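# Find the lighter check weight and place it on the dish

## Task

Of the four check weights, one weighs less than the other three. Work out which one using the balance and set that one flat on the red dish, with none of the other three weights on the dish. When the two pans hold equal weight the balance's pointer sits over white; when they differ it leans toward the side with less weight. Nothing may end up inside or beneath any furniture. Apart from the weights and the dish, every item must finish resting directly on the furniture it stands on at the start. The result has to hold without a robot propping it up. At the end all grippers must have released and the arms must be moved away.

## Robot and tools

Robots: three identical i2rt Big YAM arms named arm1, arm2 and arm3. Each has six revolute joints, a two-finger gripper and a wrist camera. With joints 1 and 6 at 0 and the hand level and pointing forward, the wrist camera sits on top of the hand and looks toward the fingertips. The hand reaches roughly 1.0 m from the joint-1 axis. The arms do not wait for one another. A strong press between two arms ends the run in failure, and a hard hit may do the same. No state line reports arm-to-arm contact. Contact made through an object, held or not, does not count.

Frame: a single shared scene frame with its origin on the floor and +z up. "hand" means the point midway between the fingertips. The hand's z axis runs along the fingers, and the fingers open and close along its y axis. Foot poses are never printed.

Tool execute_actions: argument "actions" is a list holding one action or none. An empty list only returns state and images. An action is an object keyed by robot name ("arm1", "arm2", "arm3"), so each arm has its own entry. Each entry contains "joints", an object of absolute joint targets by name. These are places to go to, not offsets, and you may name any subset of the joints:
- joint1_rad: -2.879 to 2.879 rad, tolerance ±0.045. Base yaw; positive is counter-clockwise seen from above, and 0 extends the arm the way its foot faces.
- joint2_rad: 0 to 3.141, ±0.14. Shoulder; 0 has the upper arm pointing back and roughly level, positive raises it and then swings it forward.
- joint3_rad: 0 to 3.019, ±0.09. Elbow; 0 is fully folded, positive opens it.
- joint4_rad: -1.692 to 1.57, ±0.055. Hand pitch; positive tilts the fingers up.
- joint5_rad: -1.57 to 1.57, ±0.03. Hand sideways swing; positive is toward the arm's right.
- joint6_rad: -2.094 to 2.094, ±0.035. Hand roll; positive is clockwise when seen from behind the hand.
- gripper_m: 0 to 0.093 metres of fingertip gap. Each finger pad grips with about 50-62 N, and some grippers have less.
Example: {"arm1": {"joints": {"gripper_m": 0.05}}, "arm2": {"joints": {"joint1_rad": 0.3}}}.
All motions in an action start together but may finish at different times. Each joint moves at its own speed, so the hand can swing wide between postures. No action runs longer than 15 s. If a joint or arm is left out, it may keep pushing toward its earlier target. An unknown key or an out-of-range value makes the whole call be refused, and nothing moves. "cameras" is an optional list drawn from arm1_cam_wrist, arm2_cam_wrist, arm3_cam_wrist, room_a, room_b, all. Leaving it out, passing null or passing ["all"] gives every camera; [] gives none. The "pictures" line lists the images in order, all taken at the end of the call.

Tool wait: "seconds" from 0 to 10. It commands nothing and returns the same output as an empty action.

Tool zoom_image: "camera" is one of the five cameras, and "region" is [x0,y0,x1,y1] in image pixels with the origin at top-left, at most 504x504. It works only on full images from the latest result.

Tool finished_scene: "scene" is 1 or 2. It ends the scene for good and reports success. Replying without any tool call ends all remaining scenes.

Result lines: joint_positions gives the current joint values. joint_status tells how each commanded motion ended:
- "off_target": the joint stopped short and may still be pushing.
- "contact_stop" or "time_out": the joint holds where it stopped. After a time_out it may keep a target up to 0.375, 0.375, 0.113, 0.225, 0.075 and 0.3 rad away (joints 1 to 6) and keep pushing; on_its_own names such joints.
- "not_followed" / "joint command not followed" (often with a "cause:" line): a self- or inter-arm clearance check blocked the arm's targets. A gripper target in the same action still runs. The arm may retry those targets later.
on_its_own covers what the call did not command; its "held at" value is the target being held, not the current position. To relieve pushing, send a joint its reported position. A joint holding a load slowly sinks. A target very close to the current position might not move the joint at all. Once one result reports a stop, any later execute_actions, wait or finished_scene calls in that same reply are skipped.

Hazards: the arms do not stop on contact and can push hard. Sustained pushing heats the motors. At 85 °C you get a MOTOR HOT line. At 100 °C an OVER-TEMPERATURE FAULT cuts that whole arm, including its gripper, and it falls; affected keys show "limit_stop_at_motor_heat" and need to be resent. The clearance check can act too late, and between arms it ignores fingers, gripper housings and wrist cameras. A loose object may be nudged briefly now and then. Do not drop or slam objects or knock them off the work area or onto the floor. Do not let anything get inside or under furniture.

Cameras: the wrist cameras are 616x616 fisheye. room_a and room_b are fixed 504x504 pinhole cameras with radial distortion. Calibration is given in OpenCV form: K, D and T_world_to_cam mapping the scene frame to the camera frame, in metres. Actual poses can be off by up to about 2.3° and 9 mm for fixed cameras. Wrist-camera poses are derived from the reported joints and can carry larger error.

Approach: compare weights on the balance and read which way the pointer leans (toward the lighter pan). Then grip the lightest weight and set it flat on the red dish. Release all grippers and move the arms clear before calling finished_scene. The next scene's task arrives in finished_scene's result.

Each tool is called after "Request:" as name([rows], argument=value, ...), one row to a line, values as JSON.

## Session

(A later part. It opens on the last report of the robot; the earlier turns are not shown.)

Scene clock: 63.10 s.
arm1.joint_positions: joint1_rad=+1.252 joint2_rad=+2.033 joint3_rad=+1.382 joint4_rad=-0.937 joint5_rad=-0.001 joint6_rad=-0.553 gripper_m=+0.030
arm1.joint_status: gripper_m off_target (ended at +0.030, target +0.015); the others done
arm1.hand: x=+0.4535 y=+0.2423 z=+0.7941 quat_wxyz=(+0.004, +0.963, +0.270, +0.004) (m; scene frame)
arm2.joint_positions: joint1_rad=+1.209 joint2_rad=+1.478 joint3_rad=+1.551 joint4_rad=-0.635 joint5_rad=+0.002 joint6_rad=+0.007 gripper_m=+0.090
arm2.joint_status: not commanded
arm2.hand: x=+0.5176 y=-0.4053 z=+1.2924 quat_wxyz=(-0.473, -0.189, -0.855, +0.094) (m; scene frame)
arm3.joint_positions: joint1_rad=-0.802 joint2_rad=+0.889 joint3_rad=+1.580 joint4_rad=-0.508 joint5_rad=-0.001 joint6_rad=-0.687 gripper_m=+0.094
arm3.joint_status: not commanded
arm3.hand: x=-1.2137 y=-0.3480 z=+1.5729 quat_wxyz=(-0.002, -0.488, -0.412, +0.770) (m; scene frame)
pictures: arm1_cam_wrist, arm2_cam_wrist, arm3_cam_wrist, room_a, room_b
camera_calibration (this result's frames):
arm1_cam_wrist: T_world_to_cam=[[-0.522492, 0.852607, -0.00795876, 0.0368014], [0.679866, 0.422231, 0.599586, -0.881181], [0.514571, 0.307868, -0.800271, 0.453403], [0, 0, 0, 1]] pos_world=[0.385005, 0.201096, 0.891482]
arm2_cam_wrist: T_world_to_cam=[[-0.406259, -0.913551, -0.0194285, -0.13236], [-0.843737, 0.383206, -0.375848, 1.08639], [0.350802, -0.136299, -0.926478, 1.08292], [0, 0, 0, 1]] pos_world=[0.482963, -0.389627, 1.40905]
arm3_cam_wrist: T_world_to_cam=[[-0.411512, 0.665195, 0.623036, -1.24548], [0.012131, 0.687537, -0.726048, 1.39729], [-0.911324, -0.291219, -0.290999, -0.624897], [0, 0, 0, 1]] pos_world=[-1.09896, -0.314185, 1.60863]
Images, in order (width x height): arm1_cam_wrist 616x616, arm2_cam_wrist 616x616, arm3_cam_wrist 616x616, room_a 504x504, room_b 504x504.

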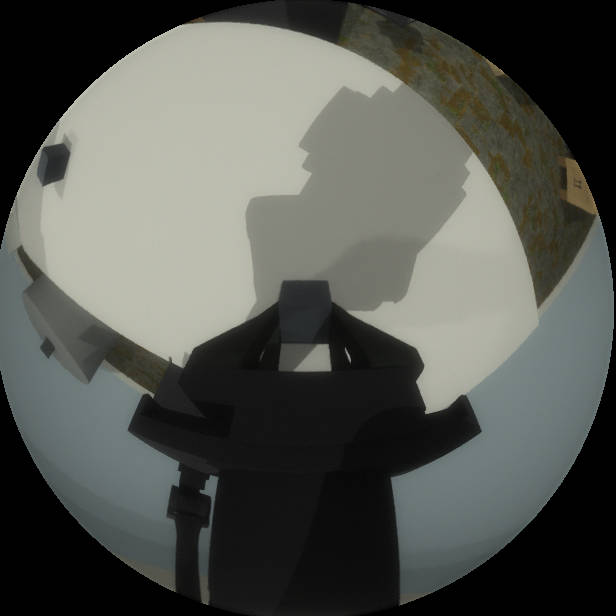

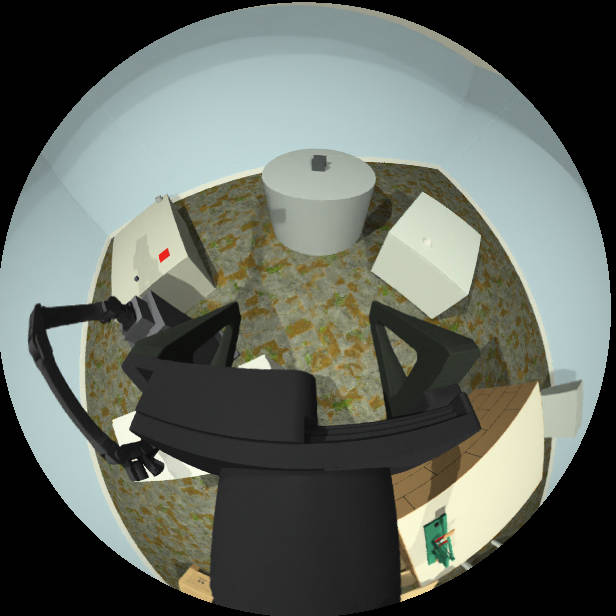

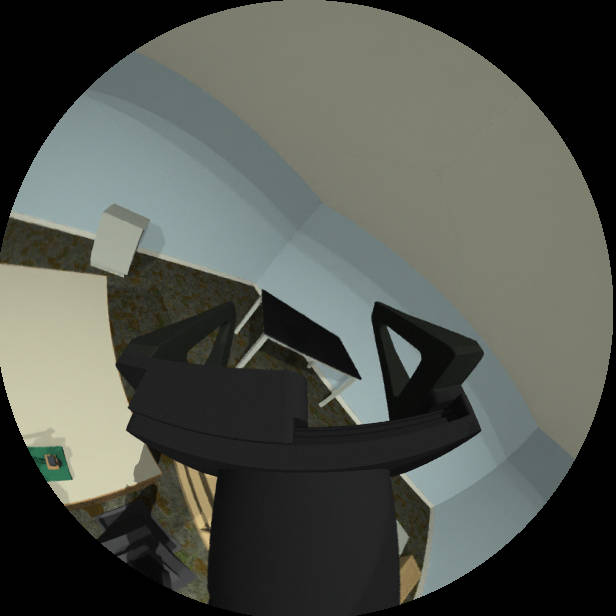

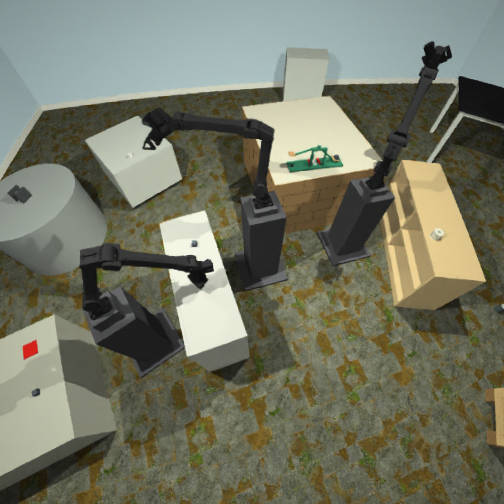

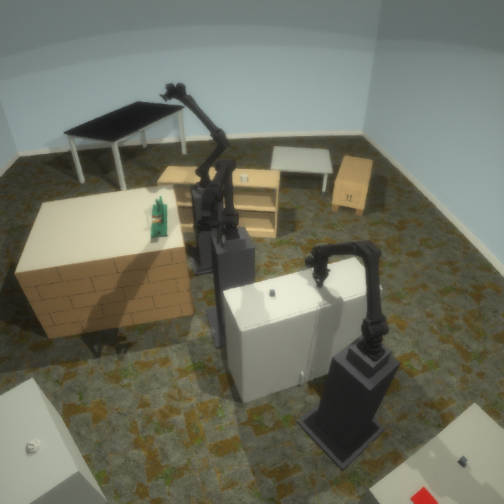

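Request:
execute_actions([
  {"arm1": {"joints": {"joint1_rad": -1.905, "joint2_rad": 1.96, "joint3_rad": 1.91, "joint4_rad": -0.86}}},
], cameras=["arm1_cam_wrist", "room_a"])

Scene clock: 68.43 s.
arm1.joint_positions: joint1_rad=-1.915 joint2_rad=+1.992 joint3_rad=+1.890 joint4_rad=-0.855 joint5_rad=+0.003 joint6_rad=-0.551 gripper_m=+0.030
arm1.joint_status: all done
arm1.hand: x=+1.7661 y=+0.2154 z=+1.0316 quat_wxyz=(-0.285, +0.246, -0.922, +0.089) (m; scene frame)
arm2.joint_positions: joint1_rad=+1.209 joint2_rad=+1.478 joint3_rad=+1.551 joint4_rad=-0.635 joint5_rad=+0.002 joint6_rad=+0.007 gripper_m=+0.090
arm2.joint_status: not commanded
arm2.hand: x=+0.5176 y=-0.4053 z=+1.2924 quat_wxyz=(-0.473, -0.189, -0.855, +0.094) (m; scene frame)
arm3.joint_positions: joint1_rad=-0.802 joint2_rad=+0.889 joint3_rad=+1.580 joint4_rad=-0.508 joint5_rad=-0.001 joint6_rad=-0.687 gripper_m=+0.094
arm3.joint_status: not commanded
arm3.hand: x=-1.2137 y=-0.3480 z=+1.5729 quat_wxyz=(-0.002, -0.488, -0.412, +0.770) (m; scene frame)
pictures: arm1_cam_wrist, room_a
camera_calibration (this result's frames):
arm1_cam_wrist: T_world_to_cam=[[0.402623, -0.861979, 0.308038, -0.843039], [-0.914784, -0.390903, 0.101814, 1.60042], [0.0326519, -0.322781, -0.94591, 1.11349], [0, 0, 0, 1]] pos_world=[1.76711, 0.258343, 1.15001]
Images, in order (width x height): arm1_cam_wrist 616x616, room_a 504x504.

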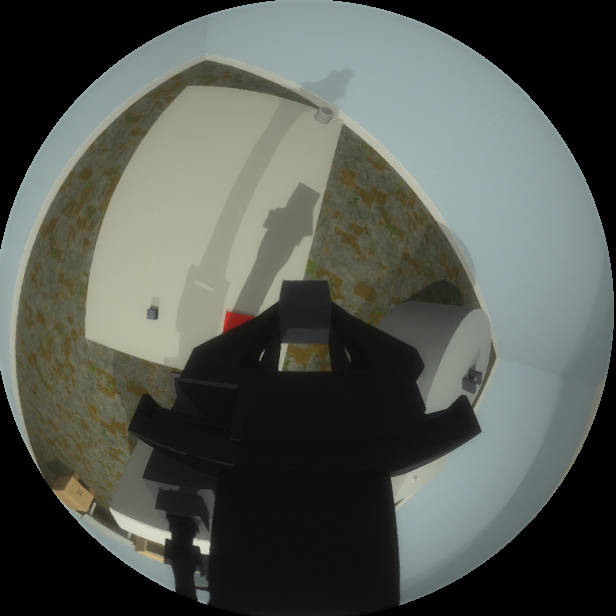

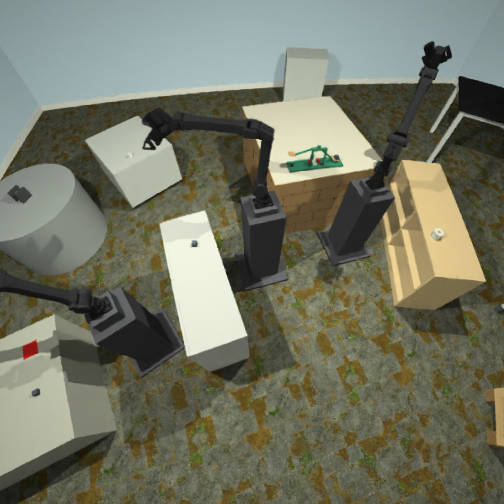

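Request:
execute_actions([
  {"arm1": {"joints": {"joint1_rad": -1.893, "joint2_rad": 2.61, "joint4_rad": -0.845}}},
], cameras=["arm1_cam_wrist", "room_a", "room_b"])

Scene clock: 70.13 s.
arm1.joint_positions: joint1_rad=-1.905 joint2_rad=+2.648 joint3_rad=+1.873 joint4_rad=-0.849 joint5_rad=+0.003 joint6_rad=-0.551 gripper_m=+0.030
arm1.joint_status: all done
arm1.hand: x=+1.6507 y=+0.2235 z=+0.5616 quat_wxyz=(+0.029, +0.262, -0.965, -0.005) (m; scene frame)
arm2.joint_positions: joint1_rad=+1.209 joint2_rad=+1.478 joint3_rad=+1.551 joint4_rad=-0.635 joint5_rad=+0.002 joint6_rad=+0.007 gripper_m=+0.090
arm2.joint_status: not commanded
arm2.hand: x=+0.5176 y=-0.4053 z=+1.2924 quat_wxyz=(-0.473, -0.189, -0.855, +0.094) (m; scene frame)
arm3.joint_positions: joint1_rad=-0.802 joint2_rad=+0.889 joint3_rad=+1.580 joint4_rad=-0.508 joint5_rad=-0.001 joint6_rad=-0.687 gripper_m=+0.094
arm3.joint_status: not commanded
arm3.hand: x=-1.2137 y=-0.3480 z=+1.5729 quat_wxyz=(-0.002, -0.488, -0.412, +0.770) (m; scene frame)
pictures: arm1_cam_wrist, room_a, room_b
camera_calibration (this result's frames):
arm1_cam_wrist: T_world_to_cam=[[0.507267, -0.861509, -0.0219746, -0.632351], [-0.656537, -0.402844, 0.637711, 0.821239], [-0.558246, -0.309063, -0.769962, 1.54886], [0, 0, 0, 1]] pos_world=[1.72459, 0.26475, 0.654952]
Images, in order (width x height): arm1_cam_wrist 616x616, room_a 504x504, room_b 504x504.

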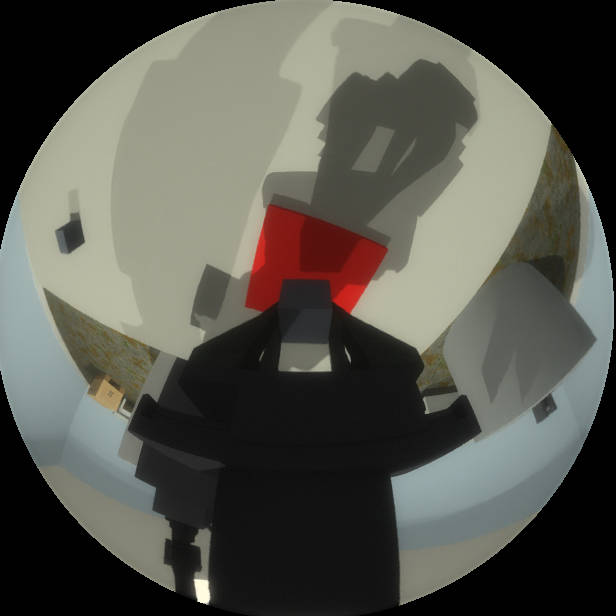

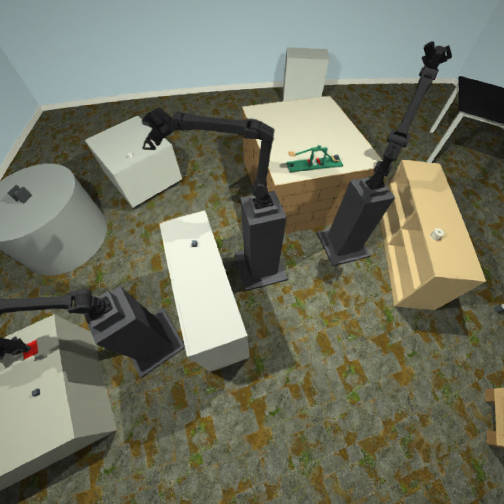

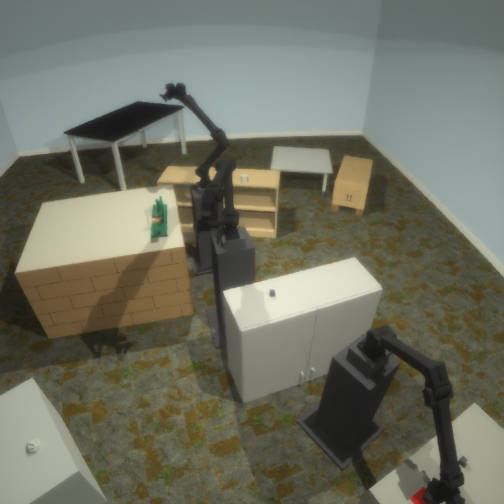

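Request:
zoom_image(camera="arm1_cam_wrist", region=[200, 160, 440, 400])

Request:
zoom_image(camera="room_b", region=[360, 400, 504, 504])

Request:
zoom_image(camera="room_a", region=[0, 290, 120, 410])

Region (200, 160, 440, 400) of arm1_cam_wrist's 616x616 image, scaled by 2.100, with more detail than that image has.

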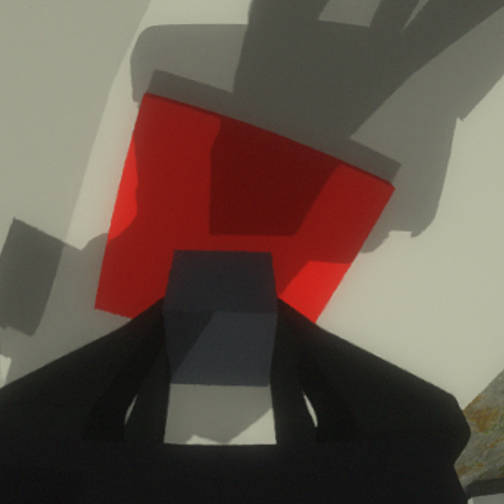

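Region (360, 400, 504, 504) of room_b's 504x504 image, scaled by 3.500, with more detail than that image has.

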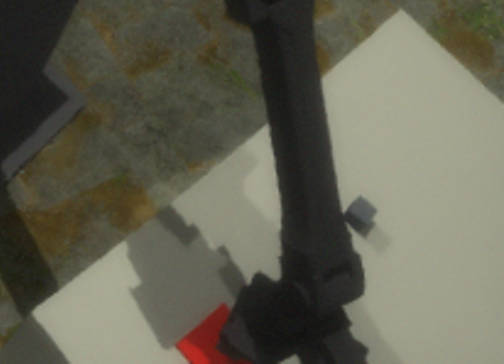

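Region (0, 290, 120, 410) of room_a's 504x504 image, scaled by 4.200, with more detail than that image has.

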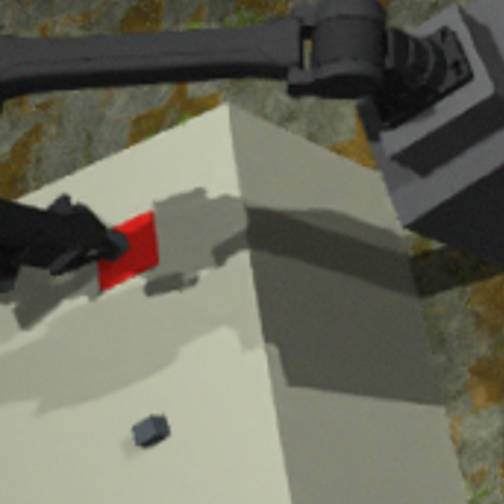

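Request:
zoom_image(camera="arm1_cam_wrist", region=[30, 170, 130, 270])

Region (30, 170, 130, 270) of arm1_cam_wrist's 616x616 image, scaled by 5.040, with more detail than that image has.

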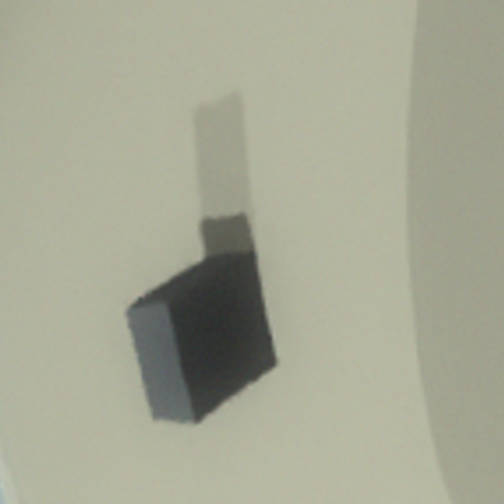

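Request:
execute_actions([
  {"arm1": {"joints": {"joint2_rad": 2.64, "joint4_rad": -0.768}}},
], cameras=["arm1_cam_wrist", "room_a"])

Scene clock: 73.87 s.
arm1.joint_positions: joint1_rad=-1.905 joint2_rad=+2.648 joint3_rad=+1.873 joint4_rad=-0.780 joint5_rad=+0.003 joint6_rad=-0.551 gripper_m=+0.030
arm1.joint_status: all done
arm1.hand: x=+1.6677 y=+0.2231 z=+0.5612 quat_wxyz=(-0.004, +0.262, -0.965, +0.005) (m; scene frame)
arm2.joint_positions: joint1_rad=+1.209 joint2_rad=+1.478 joint3_rad=+1.551 joint4_rad=-0.635 joint5_rad=+0.002 joint6_rad=+0.007 gripper_m=+0.090
arm2.joint_status: not commanded
arm2.hand: x=+0.5176 y=-0.4053 z=+1.2924 quat_wxyz=(-0.473, -0.189, -0.855, +0.094) (m; scene frame)
arm3.joint_positions: joint1_rad=-0.802 joint2_rad=+0.889 joint3_rad=+1.580 joint4_rad=-0.508 joint5_rad=-0.001 joint6_rad=-0.687 gripper_m=+0.094
arm3.joint_status: not commanded
arm3.hand: x=-1.2137 y=-0.3480 z=+1.5729 quat_wxyz=(-0.002, -0.488, -0.412, +0.770) (m; scene frame)
pictures: arm1_cam_wrist, room_a
camera_calibration (this result's frames):
arm1_cam_wrist: T_world_to_cam=[[0.507839, -0.861333, 0.0142961, -0.662615], [-0.698837, -0.402215, 0.591481, 0.928854], [-0.503712, -0.310368, -0.806192, 1.48757], [0, 0, 0, 1]] pos_world=[1.73493, 0.26456, 0.659342]
Images, in order (width x height): arm1_cam_wrist 616x616, room_a 504x504.

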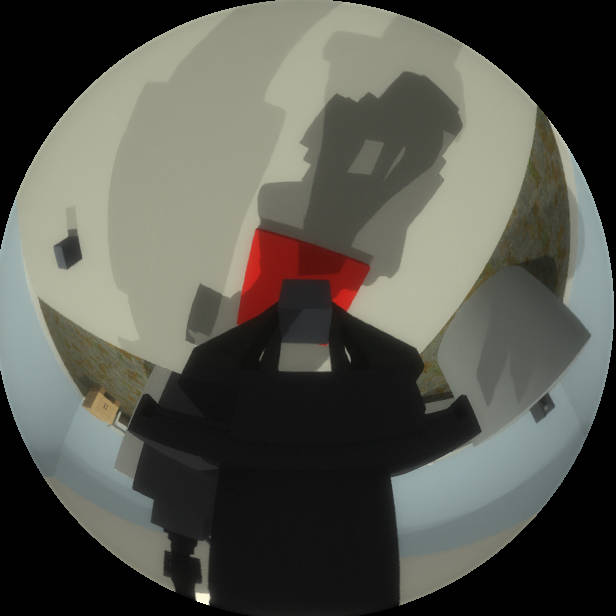

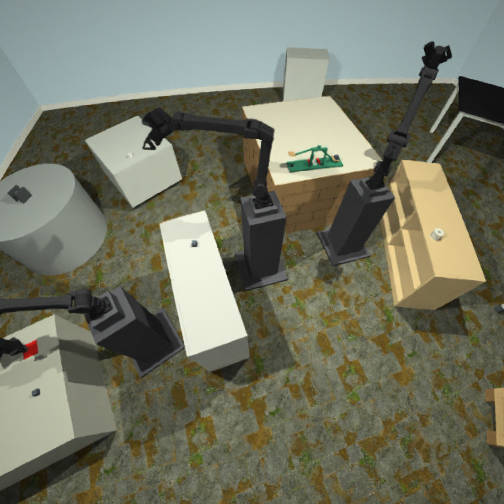

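Request:
execute_actions([
  {"arm1": {"joints": {"joint2_rad": 2.676}}},
], cameras=["arm1_cam_wrist", "room_a"])

Scene clock: 75.97 s.
arm1.joint_positions: joint1_rad=-1.905 joint2_rad=+2.667 joint3_rad=+1.873 joint4_rad=-0.778 joint5_rad=+0.003 joint6_rad=-0.551 gripper_m=+0.030
arm1.joint_status: all done
arm1.hand: x=+1.6599 y=+0.2232 z=+0.5486 quat_wxyz=(+0.005, +0.262, -0.965, +0.003) (m; scene frame)
arm2.joint_positions: joint1_rad=+1.209 joint2_rad=+1.478 joint3_rad=+1.551 joint4_rad=-0.635 joint5_rad=+0.002 joint6_rad=+0.007 gripper_m=+0.090
arm2.joint_status: not commanded
arm2.hand: x=+0.5176 y=-0.4053 z=+1.2924 quat_wxyz=(-0.473, -0.189, -0.855, +0.094) (m; scene frame)
arm3.joint_positions: joint1_rad=-0.802 joint2_rad=+0.889 joint3_rad=+1.580 joint4_rad=-0.508 joint5_rad=-0.001 joint6_rad=-0.687 gripper_m=+0.094
arm3.joint_status: not commanded
arm3.hand: x=-1.2137 y=-0.3480 z=+1.5729 quat_wxyz=(-0.002, -0.488, -0.412, +0.770) (m; scene frame)
pictures: arm1_cam_wrist, room_a
camera_calibration (this result's frames):
arm1_cam_wrist: T_world_to_cam=[[0.507931, -0.861386, 0.00447441, -0.653183], [-0.687703, -0.402377, 0.604283, 0.905485], [-0.51872, -0.310011, -0.796757, 1.49319], [0, 0, 0, 1]] pos_world=[1.72903, 0.26461, 0.645464]
Images, in order (width x height): arm1_cam_wrist 616x616, room_a 504x504.

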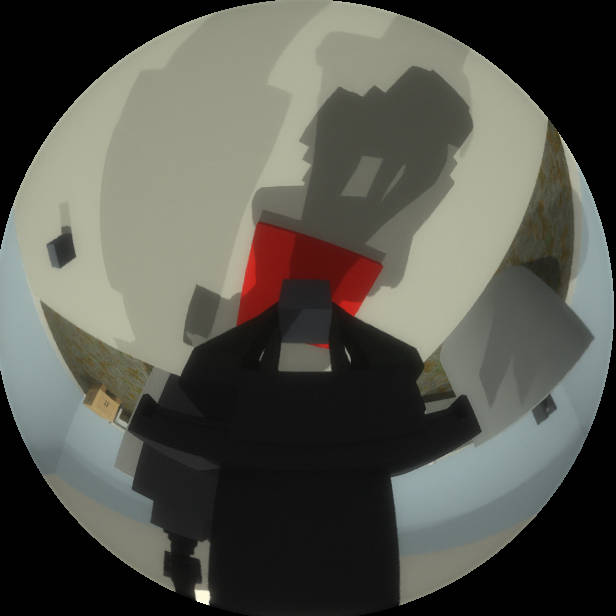

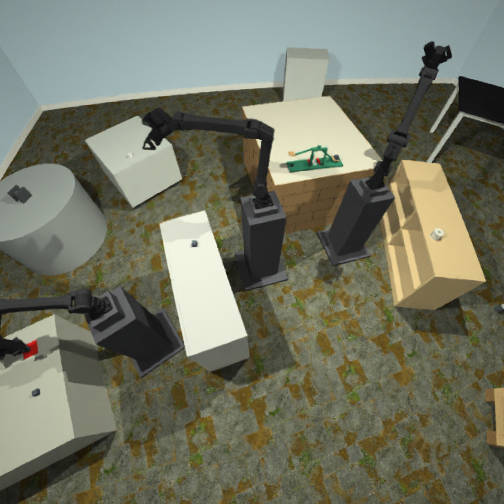

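Request:
zoom_image(camera="arm1_cam_wrist", region=[200, 180, 420, 400])

Region (200, 180, 420, 400) of arm1_cam_wrist's 616x616 image, scaled by 2.291, with more detail than that image has.

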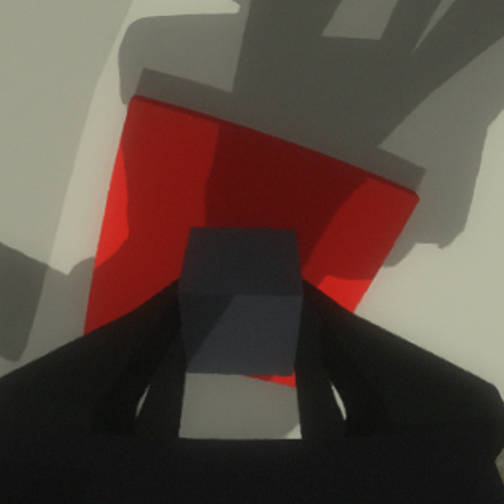

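Request:
zoom_image(camera="arm1_cam_wrist", region=[256, 250, 356, 350])

Region (256, 250, 356, 350) of arm1_cam_wrist's 616x616 image, scaled by 5.040, with more detail than that image has.

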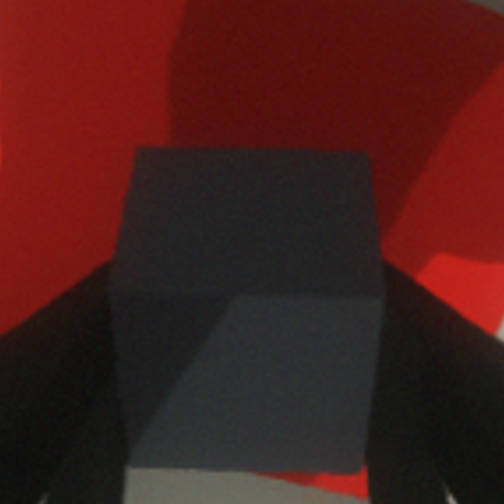

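Request:
execute_actions([
  {"arm1": {"joints": {"joint2_rad": 2.689}}},
], cameras=["arm1_cam_wrist"])

Scene clock: 78.40 s.
arm1.joint_positions: joint1_rad=-1.905 joint2_rad=+2.677 joint3_rad=+1.873 joint4_rad=-0.778 joint5_rad=+0.003 joint6_rad=-0.551 gripper_m=+0.030
arm1.joint_status: all done
arm1.hand: x=+1.6562 y=+0.2233 z=+0.5428 quat_wxyz=(+0.009, +0.262, -0.965, +0.001) (m; scene frame)
arm2.joint_positions: joint1_rad=+1.209 joint2_rad=+1.478 joint3_rad=+1.551 joint4_rad=-0.635 joint5_rad=+0.002 joint6_rad=+0.007 gripper_m=+0.090
arm2.joint_status: not commanded
arm2.hand: x=+0.5176 y=-0.4053 z=+1.2924 quat_wxyz=(-0.473, -0.189, -0.855, +0.094) (m; scene frame)
arm3.joint_positions: joint1_rad=-0.802 joint2_rad=+0.889 joint3_rad=+1.580 joint4_rad=-0.508 joint5_rad=-0.001 joint6_rad=-0.687 gripper_m=+0.094
arm3.joint_status: not commanded
arm3.hand: x=-1.2137 y=-0.3480 z=+1.5729 quat_wxyz=(-0.002, -0.488, -0.412, +0.770) (m; scene frame)
pictures: arm1_cam_wrist
camera_calibration (this result's frames):
arm1_cam_wrist: T_world_to_cam=[[0.507911, -0.861409, -0.000136008, -0.648704], [-0.682394, -0.402455, 0.61022, 0.894459], [-0.525704, -0.309845, -0.792232, 1.49576], [0, 0, 0, 1]] pos_world=[1.72619, 0.264635, 0.639087]
Images, in order (width x height): arm1_cam_wrist 616x616.

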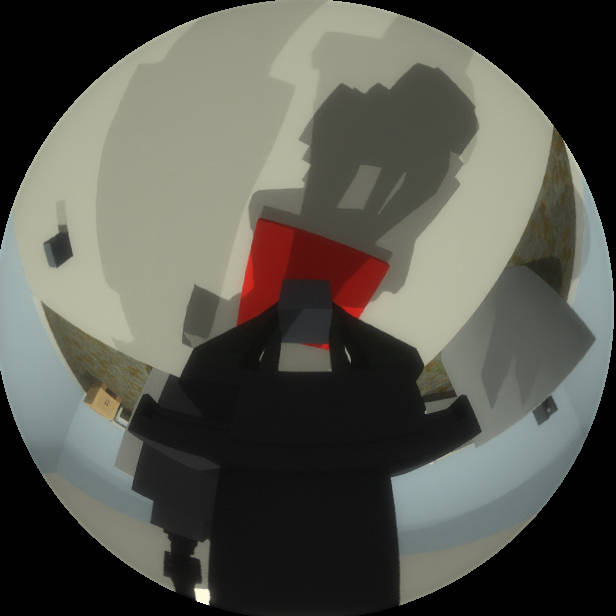

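Request:
execute_actions([
  {"arm1": {"joints": {"gripper_m": 0.07}}},
], cameras=["arm1_cam_wrist"])

Request:
execute_actions([
  {"arm1": {"joints": {"joint2_rad": 2.3, "joint4_rad": -1.1}}},
], cameras=["arm1_cam_wrist", "room_a", "room_b"])

Scene clock: 79.20 s.
arm1.joint_positions: joint1_rad=-1.905 joint2_rad=+2.677 joint3_rad=+1.873 joint4_rad=-0.778 joint5_rad=+0.002 joint6_rad=-0.551 gripper_m=+0.070
arm1.joint_status: all done
arm1.hand: x=+1.6562 y=+0.2233 z=+0.5428 quat_wxyz=(+0.009, +0.262, -0.965, +0.001) (m; scene frame)
arm2.joint_positions: joint1_rad=+1.209 joint2_rad=+1.478 joint3_rad=+1.551 joint4_rad=-0.635 joint5_rad=+0.002 joint6_rad=+0.007 gripper_m=+0.090
arm2.joint_status: not commanded
arm2.hand: x=+0.5176 y=-0.4053 z=+1.2924 quat_wxyz=(-0.473, -0.189, -0.855, +0.094) (m; scene frame)
arm3.joint_positions: joint1_rad=-0.802 joint2_rad=+0.889 joint3_rad=+1.580 joint4_rad=-0.508 joint5_rad=-0.001 joint6_rad=-0.687 gripper_m=+0.094
arm3.joint_status: not commanded
arm3.hand: x=-1.2137 y=-0.3480 z=+1.5729 quat_wxyz=(-0.002, -0.488, -0.412, +0.770) (m; scene frame)
pictures: arm1_cam_wrist
camera_calibration (this result's frames):
arm1_cam_wrist: T_world_to_cam=[[0.507906, -0.861413, -0.000460509, -0.648462], [-0.682401, -0.402683, 0.610061, 0.894637], [-0.5257, -0.309539, -0.792354, 1.49578], [0, 0, 0, 1]] pos_world=[1.72619, 0.264663, 0.639103]
Images, in order (width x height): arm1_cam_wrist 616x616.

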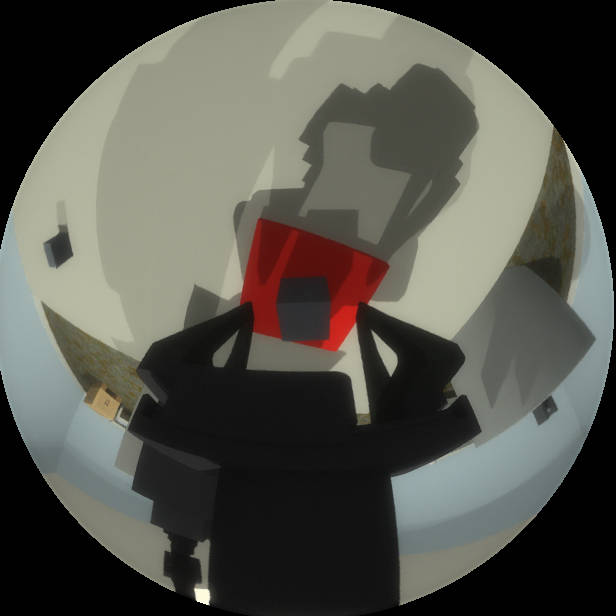

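Scene clock: 80.70 s.
arm1.joint_positions: joint1_rad=-1.905 joint2_rad=+2.292 joint3_rad=+1.898 joint4_rad=-1.092 joint5_rad=+0.002 joint6_rad=-0.551 gripper_m=+0.070
arm1.joint_status: all done
arm1.hand: x=+1.7009 y=+0.2238 z=+0.8022 quat_wxyz=(-0.036, +0.262, -0.964, +0.014) (m; scene frame)
arm2.joint_positions: joint1_rad=+1.209 joint2_rad=+1.478 joint3_rad=+1.551 joint4_rad=-0.635 joint5_rad=+0.002 joint6_rad=+0.007 gripper_m=+0.090
arm2.joint_status: not commanded
arm2.hand: x=+0.5176 y=-0.4053 z=+1.2924 quat_wxyz=(-0.473, -0.189, -0.855, +0.094) (m; scene frame)
arm3.joint_positions: joint1_rad=-0.802 joint2_rad=+0.889 joint3_rad=+1.580 joint4_rad=-0.508 joint5_rad=-0.001 joint6_rad=-0.687 gripper_m=+0.094
arm3.joint_status: not commanded
arm3.hand: x=-1.2137 y=-0.3480 z=+1.5729 quat_wxyz=(-0.002, -0.488, -0.412, +0.770) (m; scene frame)
pictures: arm1_cam_wrist, room_a, room_b
camera_calibration (this result's frames):
arm1_cam_wrist: T_world_to_cam=[[0.506002, -0.861117, 0.0493973, -0.707467], [-0.737015, -0.401907, 0.543396, 0.913218], [-0.448074, -0.311366, -0.838022, 1.62989], [0, 0, 0, 1]] pos_world=[1.76135, 0.265311, 0.904595]
Images, in order (width x height): arm1_cam_wrist 616x616, room_a 504x504, room_b 504x504.

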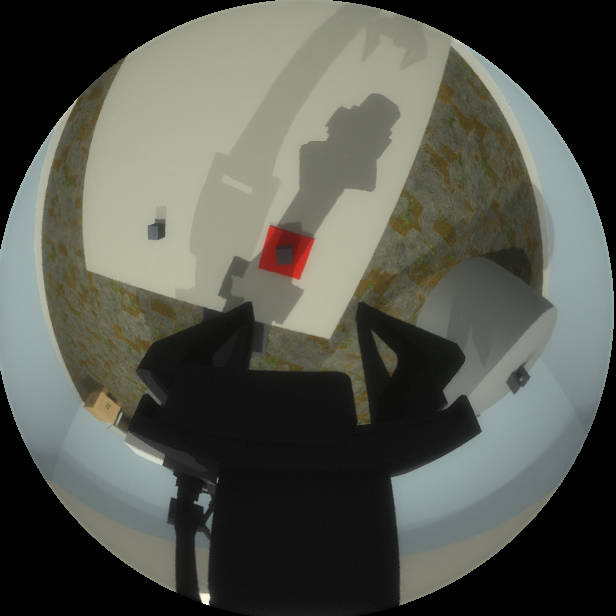

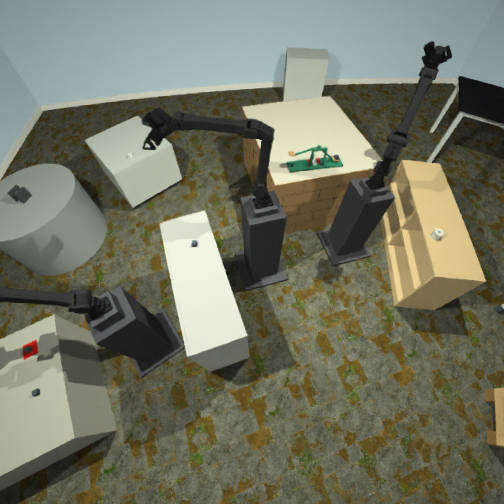

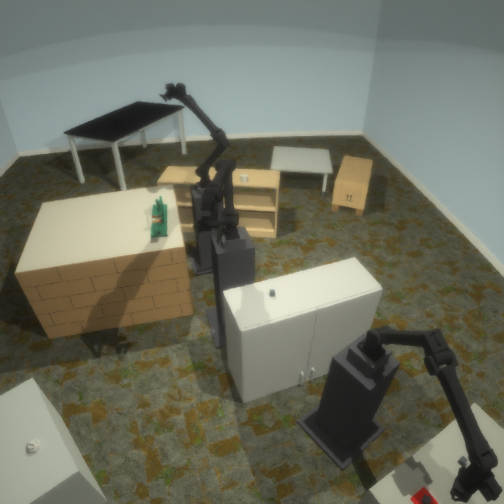

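The light cube sits centred on the red dish and the arm is clear. Finishing scene 1.

Request:
finished_scene(scene=1)

The scene is finished: the task was done.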